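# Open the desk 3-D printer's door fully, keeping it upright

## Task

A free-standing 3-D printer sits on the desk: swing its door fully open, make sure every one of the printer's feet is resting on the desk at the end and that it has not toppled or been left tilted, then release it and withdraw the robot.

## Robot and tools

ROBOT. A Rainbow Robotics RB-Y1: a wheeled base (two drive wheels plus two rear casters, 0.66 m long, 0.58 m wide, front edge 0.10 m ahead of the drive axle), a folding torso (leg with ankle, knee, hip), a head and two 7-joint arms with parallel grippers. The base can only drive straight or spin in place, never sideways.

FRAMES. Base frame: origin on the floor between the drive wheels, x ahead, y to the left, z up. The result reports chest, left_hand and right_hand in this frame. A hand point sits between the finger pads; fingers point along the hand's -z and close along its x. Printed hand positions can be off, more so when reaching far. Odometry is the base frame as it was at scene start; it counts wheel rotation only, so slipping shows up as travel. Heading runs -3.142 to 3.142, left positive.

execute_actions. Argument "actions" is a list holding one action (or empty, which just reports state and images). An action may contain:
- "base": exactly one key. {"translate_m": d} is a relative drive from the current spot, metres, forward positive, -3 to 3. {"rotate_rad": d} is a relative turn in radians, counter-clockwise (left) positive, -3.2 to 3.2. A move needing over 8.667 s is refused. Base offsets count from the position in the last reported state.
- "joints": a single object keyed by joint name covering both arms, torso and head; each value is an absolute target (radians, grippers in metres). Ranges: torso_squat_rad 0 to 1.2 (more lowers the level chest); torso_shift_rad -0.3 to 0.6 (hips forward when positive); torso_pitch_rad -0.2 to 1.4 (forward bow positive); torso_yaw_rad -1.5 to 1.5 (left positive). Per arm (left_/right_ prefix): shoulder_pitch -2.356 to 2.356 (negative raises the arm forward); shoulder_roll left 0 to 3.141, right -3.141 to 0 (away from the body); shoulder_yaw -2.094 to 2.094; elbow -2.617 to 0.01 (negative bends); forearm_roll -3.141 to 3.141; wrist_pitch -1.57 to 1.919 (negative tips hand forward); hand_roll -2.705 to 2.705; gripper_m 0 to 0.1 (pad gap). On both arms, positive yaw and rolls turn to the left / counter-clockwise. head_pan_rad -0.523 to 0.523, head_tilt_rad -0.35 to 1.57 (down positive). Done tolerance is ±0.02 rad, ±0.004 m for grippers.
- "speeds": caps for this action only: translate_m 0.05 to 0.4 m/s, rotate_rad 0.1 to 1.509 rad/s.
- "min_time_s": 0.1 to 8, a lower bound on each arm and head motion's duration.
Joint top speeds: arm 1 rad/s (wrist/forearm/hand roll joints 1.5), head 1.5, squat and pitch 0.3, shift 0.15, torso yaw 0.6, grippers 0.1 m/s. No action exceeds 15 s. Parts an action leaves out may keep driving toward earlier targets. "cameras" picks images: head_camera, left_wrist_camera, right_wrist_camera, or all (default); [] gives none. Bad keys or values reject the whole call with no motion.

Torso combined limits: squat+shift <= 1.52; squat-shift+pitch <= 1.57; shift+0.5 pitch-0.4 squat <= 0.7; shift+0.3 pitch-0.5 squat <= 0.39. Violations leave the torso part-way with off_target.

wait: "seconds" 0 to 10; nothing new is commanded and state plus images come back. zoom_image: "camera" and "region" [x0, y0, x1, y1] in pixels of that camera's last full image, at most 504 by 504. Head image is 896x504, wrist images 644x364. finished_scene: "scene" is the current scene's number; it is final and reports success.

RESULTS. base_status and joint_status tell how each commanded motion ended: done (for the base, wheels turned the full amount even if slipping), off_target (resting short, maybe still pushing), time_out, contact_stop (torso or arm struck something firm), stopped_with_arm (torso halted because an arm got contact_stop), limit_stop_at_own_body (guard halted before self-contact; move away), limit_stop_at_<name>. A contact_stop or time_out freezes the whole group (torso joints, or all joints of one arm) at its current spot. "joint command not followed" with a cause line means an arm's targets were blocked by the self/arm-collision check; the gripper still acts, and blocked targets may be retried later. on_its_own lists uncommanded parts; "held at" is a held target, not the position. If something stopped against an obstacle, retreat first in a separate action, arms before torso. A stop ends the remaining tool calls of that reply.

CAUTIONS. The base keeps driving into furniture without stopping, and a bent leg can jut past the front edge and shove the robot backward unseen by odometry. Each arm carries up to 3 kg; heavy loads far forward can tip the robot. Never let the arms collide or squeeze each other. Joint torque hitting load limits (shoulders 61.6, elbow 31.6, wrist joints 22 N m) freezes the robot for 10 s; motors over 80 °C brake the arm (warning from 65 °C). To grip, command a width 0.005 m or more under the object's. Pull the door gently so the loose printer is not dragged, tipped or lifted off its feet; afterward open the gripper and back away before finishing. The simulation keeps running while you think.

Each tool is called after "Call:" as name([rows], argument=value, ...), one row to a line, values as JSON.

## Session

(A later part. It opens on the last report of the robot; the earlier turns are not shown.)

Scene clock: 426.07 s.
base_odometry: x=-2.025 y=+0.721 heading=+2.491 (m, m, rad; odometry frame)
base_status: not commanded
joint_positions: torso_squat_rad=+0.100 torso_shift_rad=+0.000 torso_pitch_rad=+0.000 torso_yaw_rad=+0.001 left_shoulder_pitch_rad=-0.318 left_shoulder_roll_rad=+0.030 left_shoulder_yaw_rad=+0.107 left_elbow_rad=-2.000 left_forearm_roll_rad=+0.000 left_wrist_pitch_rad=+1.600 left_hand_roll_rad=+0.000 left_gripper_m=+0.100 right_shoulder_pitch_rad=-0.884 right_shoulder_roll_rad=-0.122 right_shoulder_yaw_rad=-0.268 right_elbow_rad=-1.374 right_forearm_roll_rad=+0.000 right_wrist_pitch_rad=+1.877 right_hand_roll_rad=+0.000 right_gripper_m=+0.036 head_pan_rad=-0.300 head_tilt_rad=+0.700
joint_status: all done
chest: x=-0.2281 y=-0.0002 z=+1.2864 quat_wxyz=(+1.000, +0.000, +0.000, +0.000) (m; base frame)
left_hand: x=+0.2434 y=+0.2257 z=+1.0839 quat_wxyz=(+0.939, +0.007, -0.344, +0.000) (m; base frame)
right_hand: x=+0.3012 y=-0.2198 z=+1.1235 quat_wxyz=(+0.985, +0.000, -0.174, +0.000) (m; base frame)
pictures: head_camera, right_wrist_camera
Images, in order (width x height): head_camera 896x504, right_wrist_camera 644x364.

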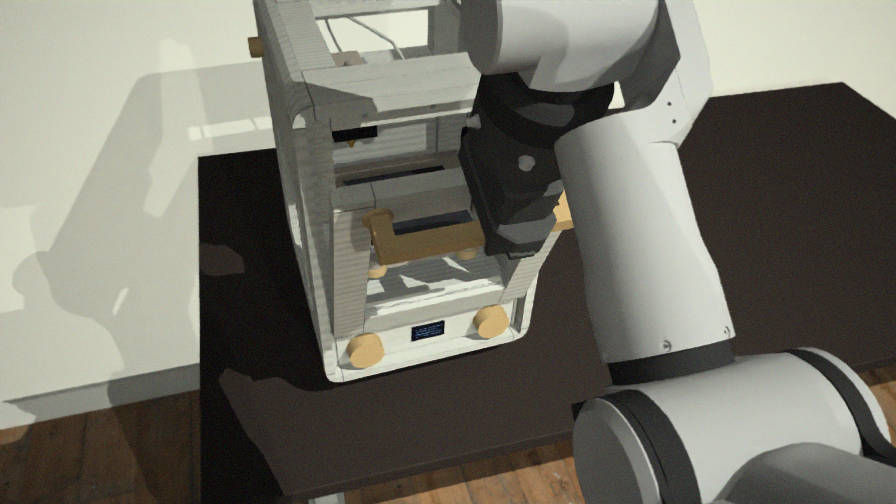

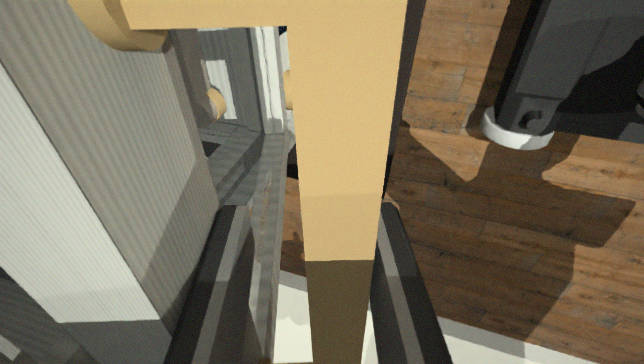

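Call:
execute_actions([
  {"joints": {"right_shoulder_pitch_rad": -0.4077, "right_shoulder_roll_rad": -0.027, "right_shoulder_yaw_rad": -0.136, "right_elbow_rad": -1.936, "right_wrist_pitch_rad": 1.722, "head_tilt_rad": 0.8}, "min_time_s": 1.0},
], cameras=["head_camera", "right_wrist_camera"])

Scene clock: 430.00 s.
base_odometry: x=-2.025 y=+0.721 heading=+2.491 (m, m, rad; odometry frame)
base_status: not commanded
joint_positions: torso_squat_rad=+0.100 torso_shift_rad=+0.000 torso_pitch_rad=+0.000 torso_yaw_rad=+0.001 left_shoulder_pitch_rad=-0.318 left_shoulder_roll_rad=+0.030 left_shoulder_yaw_rad=+0.107 left_elbow_rad=-2.000 left_forearm_roll_rad=+0.000 left_wrist_pitch_rad=+1.600 left_hand_roll_rad=+0.000 left_gripper_m=+0.100 right_shoulder_pitch_rad=-0.408 right_shoulder_roll_rad=-0.027 right_shoulder_yaw_rad=-0.136 right_elbow_rad=-1.936 right_forearm_roll_rad=+0.000 right_wrist_pitch_rad=+1.722 right_hand_roll_rad=+0.000 right_gripper_m=+0.036 head_pan_rad=-0.300 head_tilt_rad=+0.800
joint_status: all done
chest: x=-0.2281 y=-0.0002 z=+1.2864 quat_wxyz=(+1.000, +0.000, +0.000, +0.000) (m; base frame)
left_hand: x=+0.2434 y=+0.2257 z=+1.0839 quat_wxyz=(+0.939, +0.007, -0.344, +0.000) (m; base frame)
right_hand: x=+0.2431 y=-0.2202 z=+1.0841 quat_wxyz=(+0.955, +0.000, -0.295, +0.000) (m; base frame)
pictures: head_camera, right_wrist_camera
Images, in order (width x height): head_camera 896x504, right_wrist_camera 644x364.

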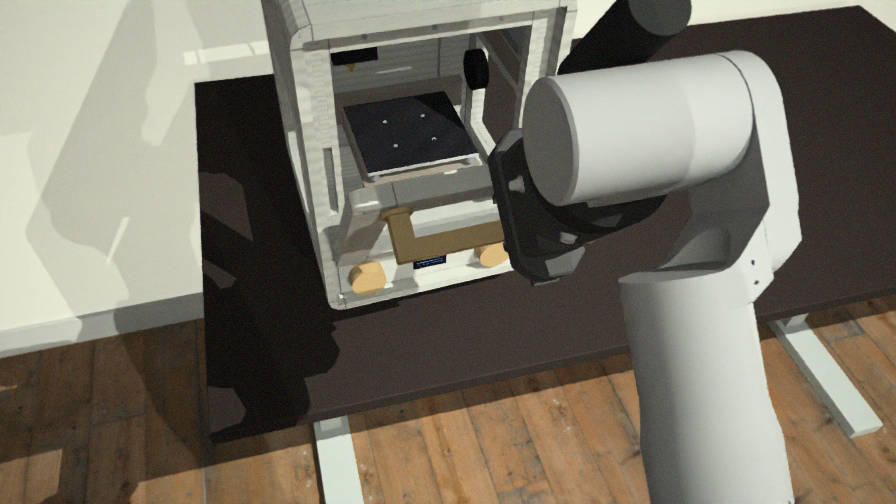

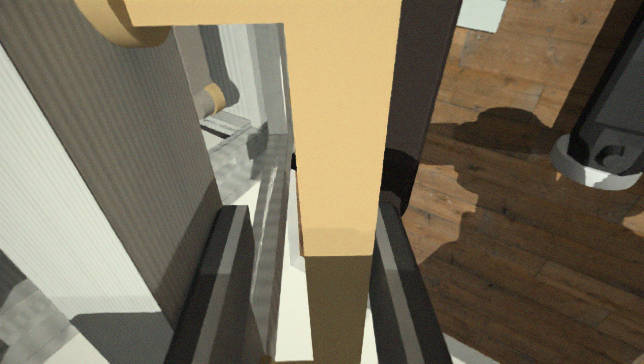

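Call:
execute_actions([
  {"joints": {"right_shoulder_pitch_rad": 0.1215, "right_shoulder_roll_rad": -0.005, "right_shoulder_yaw_rad": 0.0415, "right_elbow_rad": -2.112, "right_wrist_pitch_rad": 1.098, "head_tilt_rad": 0.9}, "min_time_s": 1.1},
], cameras=["head_camera", "right_wrist_camera"])

Scene clock: 443.00 s.
base_odometry: x=-2.025 y=+0.721 heading=+2.491 (m, m, rad; odometry frame)
base_status: not commanded
joint_positions: torso_squat_rad=+0.100 torso_shift_rad=+0.000 torso_pitch_rad=+0.000 torso_yaw_rad=+0.001 left_shoulder_pitch_rad=-0.318 left_shoulder_roll_rad=+0.030 left_shoulder_yaw_rad=+0.107 left_elbow_rad=-2.000 left_forearm_roll_rad=+0.000 left_wrist_pitch_rad=+1.600 left_hand_roll_rad=+0.000 left_gripper_m=+0.100 right_shoulder_pitch_rad=+0.122 right_shoulder_roll_rad=-0.005 right_shoulder_yaw_rad=+0.041 right_elbow_rad=-2.112 right_forearm_roll_rad=+0.000 right_wrist_pitch_rad=+1.098 right_hand_roll_rad=+0.000 right_gripper_m=+0.036 head_pan_rad=-0.300 head_tilt_rad=+0.900
joint_status: all done
chest: x=-0.2281 y=-0.0002 z=+1.2864 quat_wxyz=(+1.000, +0.000, +0.000, +0.000) (m; base frame)
left_hand: x=+0.2435 y=+0.2257 z=+1.0839 quat_wxyz=(+0.939, +0.007, -0.344, +0.000) (m; base frame)
right_hand: x=+0.1978 y=-0.2209 z=+1.0229 quat_wxyz=(+0.901, -0.001, -0.435, +0.001) (m; base frame)
pictures: head_camera, right_wrist_camera
Images, in order (width x height): head_camera 896x504, right_wrist_camera 644x364.

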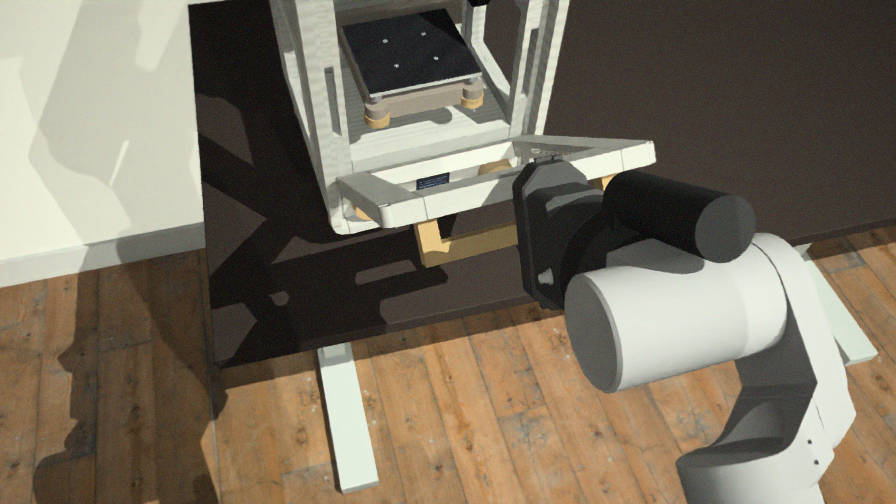

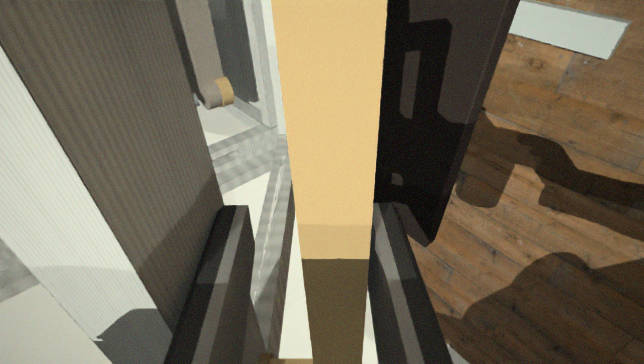

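Call:
execute_actions([
  {"joints": {"right_shoulder_pitch_rad": 0.364, "right_shoulder_roll_rad": -0.021, "right_shoulder_yaw_rad": 0.122, "right_elbow_rad": -1.8167, "right_wrist_pitch_rad": 0.303, "head_tilt_rad": 1.0}, "min_time_s": 1.1},
], cameras=["head_camera", "right_wrist_camera"])

Scene clock: 459.00 s.
base_odometry: x=-2.025 y=+0.721 heading=+2.491 (m, m, rad; odometry frame)
base_status: not commanded
joint_positions: torso_squat_rad=+0.100 torso_shift_rad=+0.000 torso_pitch_rad=+0.000 torso_yaw_rad=+0.001 left_shoulder_pitch_rad=-0.318 left_shoulder_roll_rad=+0.030 left_shoulder_yaw_rad=+0.107 left_elbow_rad=-2.000 left_forearm_roll_rad=+0.000 left_wrist_pitch_rad=+1.600 left_hand_roll_rad=+0.000 left_gripper_m=+0.100 right_shoulder_pitch_rad=+0.364 right_shoulder_roll_rad=-0.021 right_shoulder_yaw_rad=+0.122 right_elbow_rad=-1.816 right_forearm_roll_rad=+0.000 right_wrist_pitch_rad=+0.303 right_hand_roll_rad=+0.000 right_gripper_m=+0.036 head_pan_rad=-0.300 head_tilt_rad=+1.000
joint_status: all done
chest: x=-0.2280 y=-0.0002 z=+1.2864 quat_wxyz=(+1.000, +0.000, +0.000, +0.000) (m; base frame)
left_hand: x=+0.2435 y=+0.2257 z=+1.0838 quat_wxyz=(+0.939, +0.007, -0.344, +0.000) (m; base frame)
right_hand: x=+0.1721 y=-0.2201 z=+0.9499 quat_wxyz=(+0.834, +0.000, -0.552, +0.000) (m; base frame)
pictures: head_camera, right_wrist_camera
Images, in order (width x height): head_camera 896x504, right_wrist_camera 644x364.

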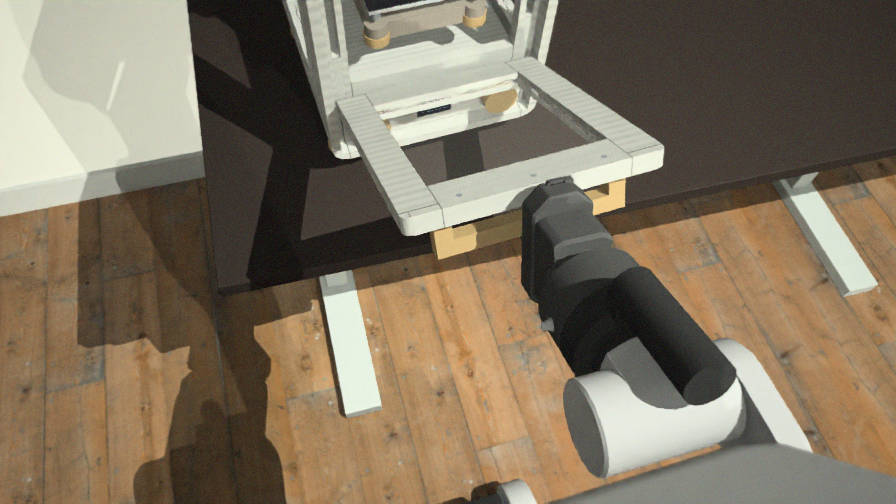

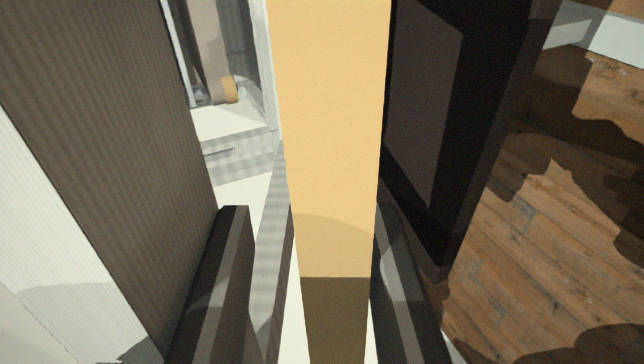

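Call:
execute_actions([
  {"joints": {"torso_squat_rad": 0.4, "right_shoulder_pitch_rad": 0.3257, "right_shoulder_roll_rad": -0.017, "right_shoulder_yaw_rad": 0.11, "right_elbow_rad": -1.4386, "right_wrist_pitch_rad": -0.289}, "min_time_s": 1.3},
], cameras=["head_camera", "right_wrist_camera"])

Scene clock: 479.43 s.
base_odometry: x=-2.025 y=+0.721 heading=+2.491 (m, m, rad; odometry frame)
base_status: not commanded
joint_positions: torso_squat_rad=+0.400 torso_shift_rad=+0.000 torso_pitch_rad=+0.000 torso_yaw_rad=+0.001 left_shoulder_pitch_rad=-0.318 left_shoulder_roll_rad=+0.030 left_shoulder_yaw_rad=+0.107 left_elbow_rad=-2.000 left_forearm_roll_rad=+0.000 left_wrist_pitch_rad=+1.600 left_hand_roll_rad=+0.000 left_gripper_m=+0.100 right_shoulder_pitch_rad=+0.327 right_shoulder_roll_rad=-0.017 right_shoulder_yaw_rad=+0.110 right_elbow_rad=-1.438 right_forearm_roll_rad=+0.000 right_wrist_pitch_rad=-0.289 right_hand_roll_rad=+0.000 right_gripper_m=+0.036 head_pan_rad=-0.300 head_tilt_rad=+1.000
joint_status: all done
chest: x=-0.2282 y=-0.0002 z=+1.2347 quat_wxyz=(+1.000, +0.000, +0.000, +0.000) (m; base frame)
left_hand: x=+0.2434 y=+0.2257 z=+1.0322 quat_wxyz=(+0.939, +0.007, -0.344, +0.000) (m; base frame)
right_hand: x=+0.1637 y=-0.2199 z=+0.8699 quat_wxyz=(+0.759, +0.000, -0.651, +0.000) (m; base frame)
pictures: head_camera, right_wrist_camera
Images, in order (width x height): head_camera 896x504, right_wrist_camera 644x364.

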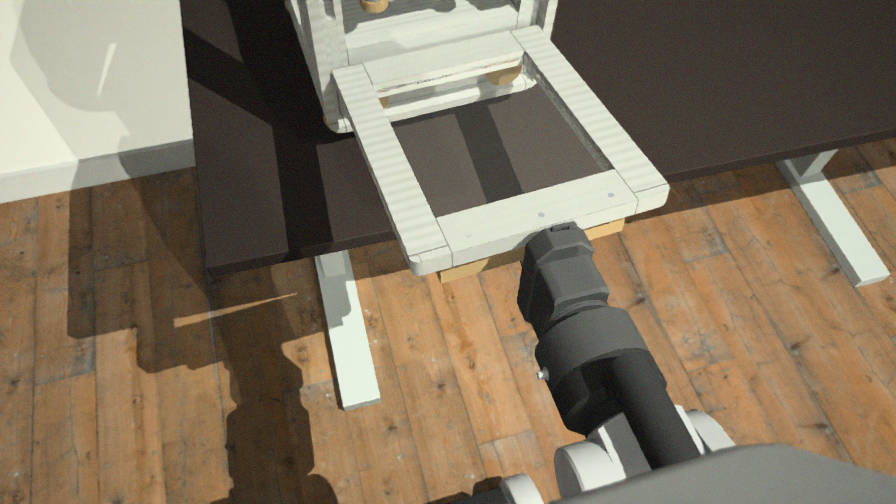

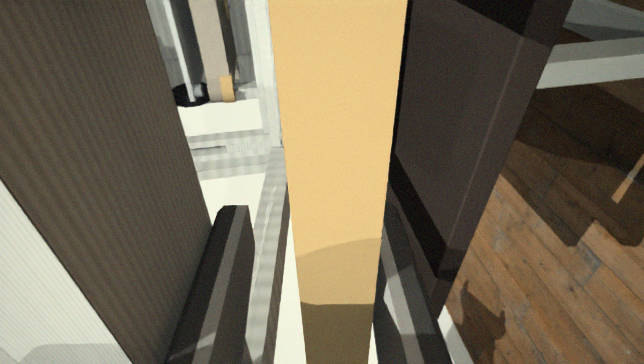

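Call:
execute_actions([
  {"joints": {"right_shoulder_pitch_rad": 0.2234, "right_shoulder_roll_rad": -0.008, "right_shoulder_yaw_rad": 0.076, "right_elbow_rad": -1.1347, "right_wrist_pitch_rad": -0.6056}, "min_time_s": 0.8},
], cameras=["head_camera", "right_wrist_camera"])

Scene clock: 485.60 s.
base_odometry: x=-2.025 y=+0.721 heading=+2.491 (m, m, rad; odometry frame)
base_status: not commanded
joint_positions: torso_squat_rad=+0.400 torso_shift_rad=+0.000 torso_pitch_rad=+0.000 torso_yaw_rad=+0.001 left_shoulder_pitch_rad=-0.318 left_shoulder_roll_rad=+0.030 left_shoulder_yaw_rad=+0.107 left_elbow_rad=-2.000 left_forearm_roll_rad=+0.000 left_wrist_pitch_rad=+1.600 left_hand_roll_rad=+0.000 left_gripper_m=+0.100 right_shoulder_pitch_rad=+0.224 right_shoulder_roll_rad=-0.008 right_shoulder_yaw_rad=+0.076 right_elbow_rad=-1.134 right_forearm_roll_rad=+0.000 right_wrist_pitch_rad=-0.605 right_hand_roll_rad=+0.000 right_gripper_m=+0.036 head_pan_rad=-0.300 head_tilt_rad=+1.000
joint_status: all done
chest: x=-0.2280 y=-0.0002 z=+1.2347 quat_wxyz=(+1.000, +0.000, +0.000, +0.000) (m; base frame)
left_hand: x=+0.2436 y=+0.2257 z=+1.0320 quat_wxyz=(+0.939, +0.007, -0.344, +0.000) (m; base frame)
right_hand: x=+0.1605 y=-0.2199 z=+0.8495 quat_wxyz=(+0.722, +0.000, -0.692, +0.000) (m; base frame)
pictures: head_camera, right_wrist_camera
Images, in order (width x height): head_camera 896x504, right_wrist_camera 644x364.

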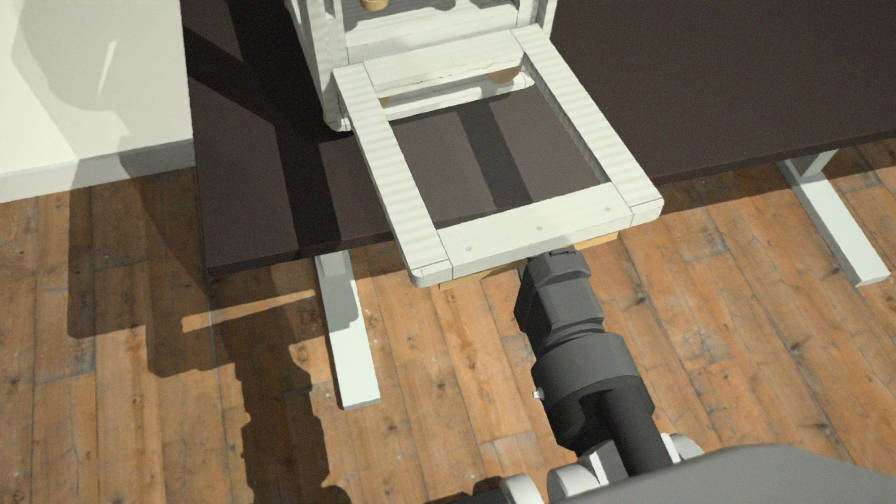

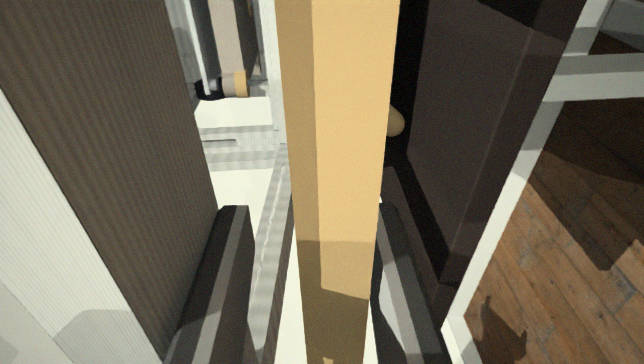

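Call:
execute_actions([
  {"joints": {"torso_squat_rad": 0.44}},
], cameras=["head_camera", "right_wrist_camera"])

Scene clock: 488.73 s.
base_odometry: x=-2.025 y=+0.721 heading=+2.491 (m, m, rad; odometry frame)
base_status: not commanded
joint_positions: torso_squat_rad=+0.440 torso_shift_rad=+0.000 torso_pitch_rad=+0.000 torso_yaw_rad=+0.001 left_shoulder_pitch_rad=-0.318 left_shoulder_roll_rad=+0.030 left_shoulder_yaw_rad=+0.107 left_elbow_rad=-2.000 left_forearm_roll_rad=+0.000 left_wrist_pitch_rad=+1.600 left_hand_roll_rad=+0.000 left_gripper_m=+0.100 right_shoulder_pitch_rad=+0.224 right_shoulder_roll_rad=-0.008 right_shoulder_yaw_rad=+0.076 right_elbow_rad=-1.134 right_forearm_roll_rad=+0.000 right_wrist_pitch_rad=-0.605 right_hand_roll_rad=+0.000 right_gripper_m=+0.036 head_pan_rad=-0.300 head_tilt_rad=+1.000
joint_status: all done
chest: x=-0.2280 y=-0.0002 z=+1.2233 quat_wxyz=(+1.000, +0.000, +0.000, +0.000) (m; base frame)
left_hand: x=+0.2436 y=+0.2257 z=+1.0206 quat_wxyz=(+0.939, +0.007, -0.344, +0.000) (m; base frame)
right_hand: x=+0.1605 y=-0.2199 z=+0.8380 quat_wxyz=(+0.722, +0.000, -0.692, +0.000) (m; base frame)
pictures: head_camera, right_wrist_camera
Images, in order (width x height): head_camera 896x504, right_wrist_camera 644x364.

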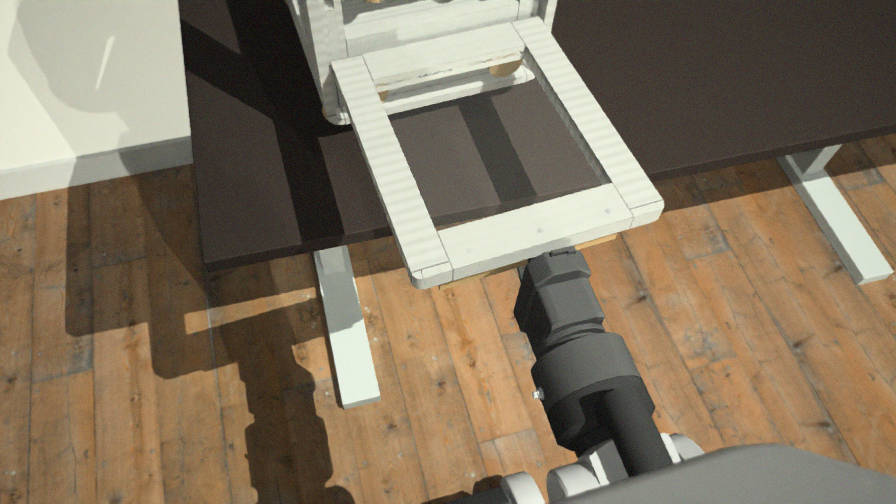

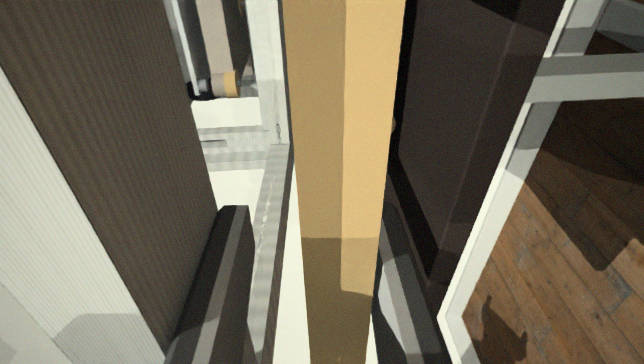

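Call:
execute_actions([
  {"joints": {"torso_squat_rad": 0.49}},
], cameras=["head_camera", "right_wrist_camera"])

Scene clock: 492.13 s.
base_odometry: x=-2.025 y=+0.721 heading=+2.491 (m, m, rad; odometry frame)
base_status: not commanded
joint_positions: torso_squat_rad=+0.490 torso_shift_rad=+0.000 torso_pitch_rad=+0.000 torso_yaw_rad=+0.001 left_shoulder_pitch_rad=-0.318 left_shoulder_roll_rad=+0.030 left_shoulder_yaw_rad=+0.107 left_elbow_rad=-2.000 left_forearm_roll_rad=+0.000 left_wrist_pitch_rad=+1.600 left_hand_roll_rad=+0.000 left_gripper_m=+0.100 right_shoulder_pitch_rad=+0.224 right_shoulder_roll_rad=-0.008 right_shoulder_yaw_rad=+0.076 right_elbow_rad=-1.134 right_forearm_roll_rad=+0.000 right_wrist_pitch_rad=-0.605 right_hand_roll_rad=+0.000 right_gripper_m=+0.036 head_pan_rad=-0.300 head_tilt_rad=+1.000
joint_status: all done
chest: x=-0.2279 y=-0.0002 z=+1.2076 quat_wxyz=(+1.000, +0.000, +0.000, +0.000) (m; base frame)
left_hand: x=+0.2436 y=+0.2257 z=+1.0049 quat_wxyz=(+0.939, +0.007, -0.344, +0.000) (m; base frame)
right_hand: x=+0.1606 y=-0.2199 z=+0.8224 quat_wxyz=(+0.722, +0.000, -0.692, +0.000) (m; base frame)
pictures: head_camera, right_wrist_camera
Images, in order (width x height): head_camera 896x504, right_wrist_camera 644x364.

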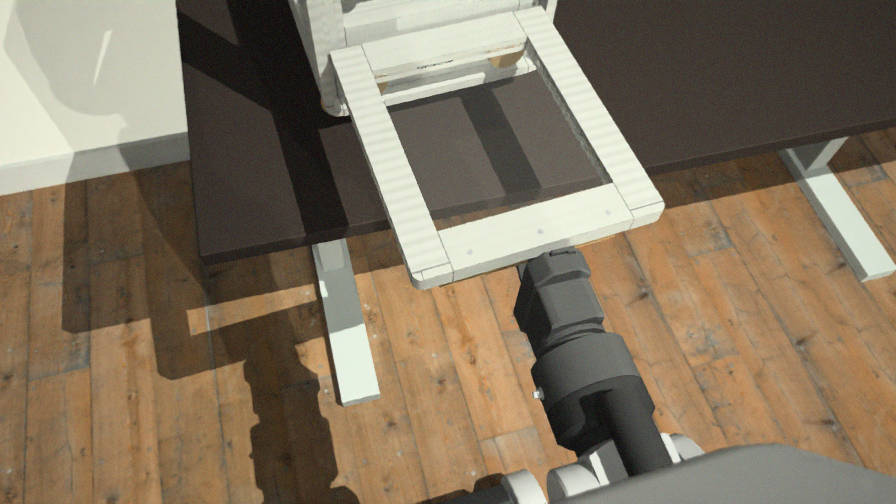

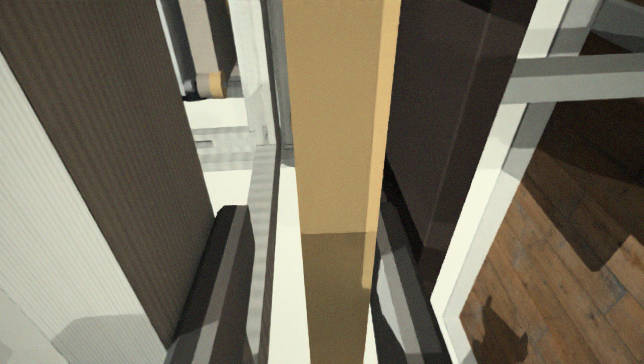

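Call:
execute_actions([
  {"joints": {"torso_squat_rad": 0.54, "torso_shift_rad": 0.01}},
], cameras=["head_camera", "right_wrist_camera"])

Scene clock: 495.13 s.
base_odometry: x=-2.025 y=+0.721 heading=+2.491 (m, m, rad; odometry frame)
base_status: not commanded
joint_positions: torso_squat_rad=+0.540 torso_shift_rad=+0.010 torso_pitch_rad=+0.000 torso_yaw_rad=+0.001 left_shoulder_pitch_rad=-0.318 left_shoulder_roll_rad=+0.030 left_shoulder_yaw_rad=+0.107 left_elbow_rad=-2.000 left_forearm_roll_rad=+0.000 left_wrist_pitch_rad=+1.600 left_hand_roll_rad=+0.000 left_gripper_m=+0.100 right_shoulder_pitch_rad=+0.224 right_shoulder_roll_rad=-0.008 right_shoulder_yaw_rad=+0.076 right_elbow_rad=-1.135 right_forearm_roll_rad=+0.000 right_wrist_pitch_rad=-0.606 right_hand_roll_rad=+0.000 right_gripper_m=+0.036 head_pan_rad=-0.300 head_tilt_rad=+1.000
joint_status: all done
chest: x=-0.2219 y=-0.0002 z=+1.1903 quat_wxyz=(+1.000, +0.000, +0.000, +0.000) (m; base frame)
left_hand: x=+0.2496 y=+0.2257 z=+0.9877 quat_wxyz=(+0.939, +0.007, -0.344, +0.000) (m; base frame)
right_hand: x=+0.1668 y=-0.2198 z=+0.8054 quat_wxyz=(+0.722, +0.000, -0.692, +0.000) (m; base frame)
pictures: head_camera, right_wrist_camera
Images, in order (width x height): head_camera 896x504, right_wrist_camera 644x364.

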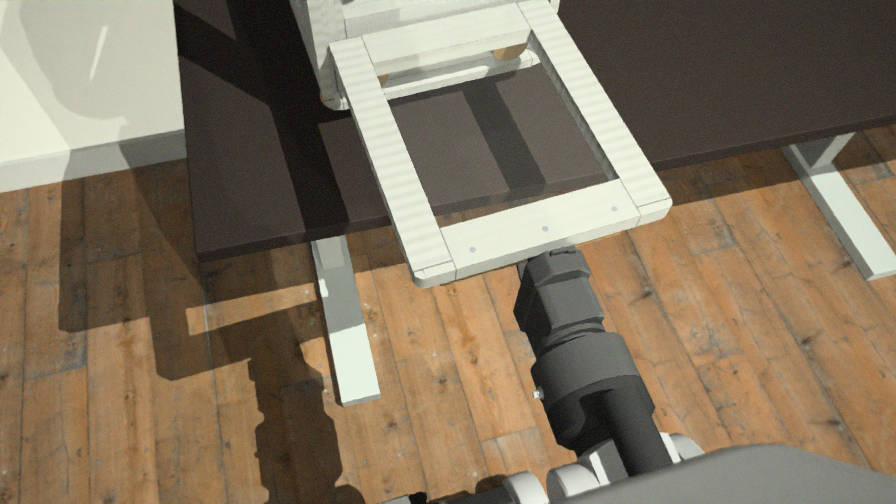

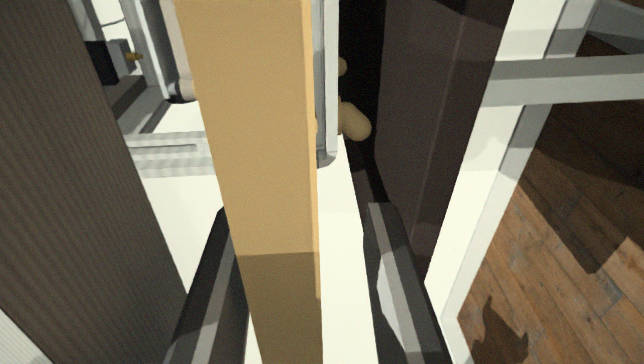

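Call:
execute_actions([
  {"base": {"translate_m": -0.6}, "joints": {"torso_squat_rad": 0.52, "head_tilt_rad": 0.5, "head_pan_rad": -0.15}},
], cameras=["head_camera"])

Scene clock: 503.07 s.
base_odometry: x=-1.548 y=+0.357 heading=+2.490 (m, m, rad; odometry frame)
base_status: done
joint_positions: torso_squat_rad=+0.520 torso_shift_rad=+0.010 torso_pitch_rad=+0.000 torso_yaw_rad=+0.001 left_shoulder_pitch_rad=-0.318 left_shoulder_roll_rad=+0.030 left_shoulder_yaw_rad=+0.107 left_elbow_rad=-2.000 left_forearm_roll_rad=+0.000 left_wrist_pitch_rad=+1.600 left_hand_roll_rad=+0.000 left_gripper_m=+0.100 right_shoulder_pitch_rad=+0.223 right_shoulder_roll_rad=-0.008 right_shoulder_yaw_rad=+0.076 right_elbow_rad=-1.135 right_forearm_roll_rad=+0.000 right_wrist_pitch_rad=-0.606 right_hand_roll_rad=+0.000 right_gripper_m=+0.036 head_pan_rad=-0.150 head_tilt_rad=+0.500
joint_status: all done
chest: x=-0.2219 y=-0.0002 z=+1.1974 quat_wxyz=(+1.000, +0.000, +0.000, +0.000) (m; base frame)
left_hand: x=+0.2496 y=+0.2257 z=+0.9948 quat_wxyz=(+0.939, +0.007, -0.344, +0.000) (m; base frame)
right_hand: x=+0.1670 y=-0.2198 z=+0.8127 quat_wxyz=(+0.721, +0.000, -0.692, +0.001) (m; base frame)
pictures: head_camera
Images, in order (width x height): head_camera 896x504.

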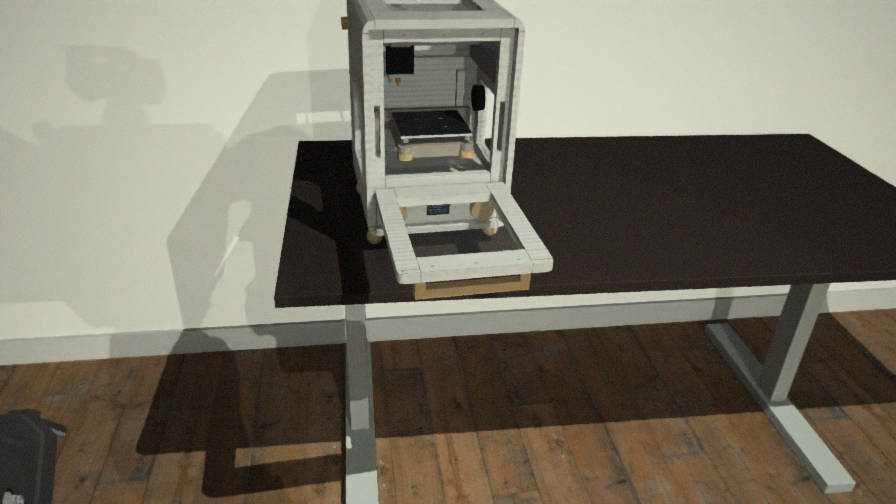

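The door is fully open and resting on its stop, the printer is still on the desk, and the robot has backed clear. Ending scene 1.

Call:
finished_scene(scene=1)

The scene is finished: the task was done.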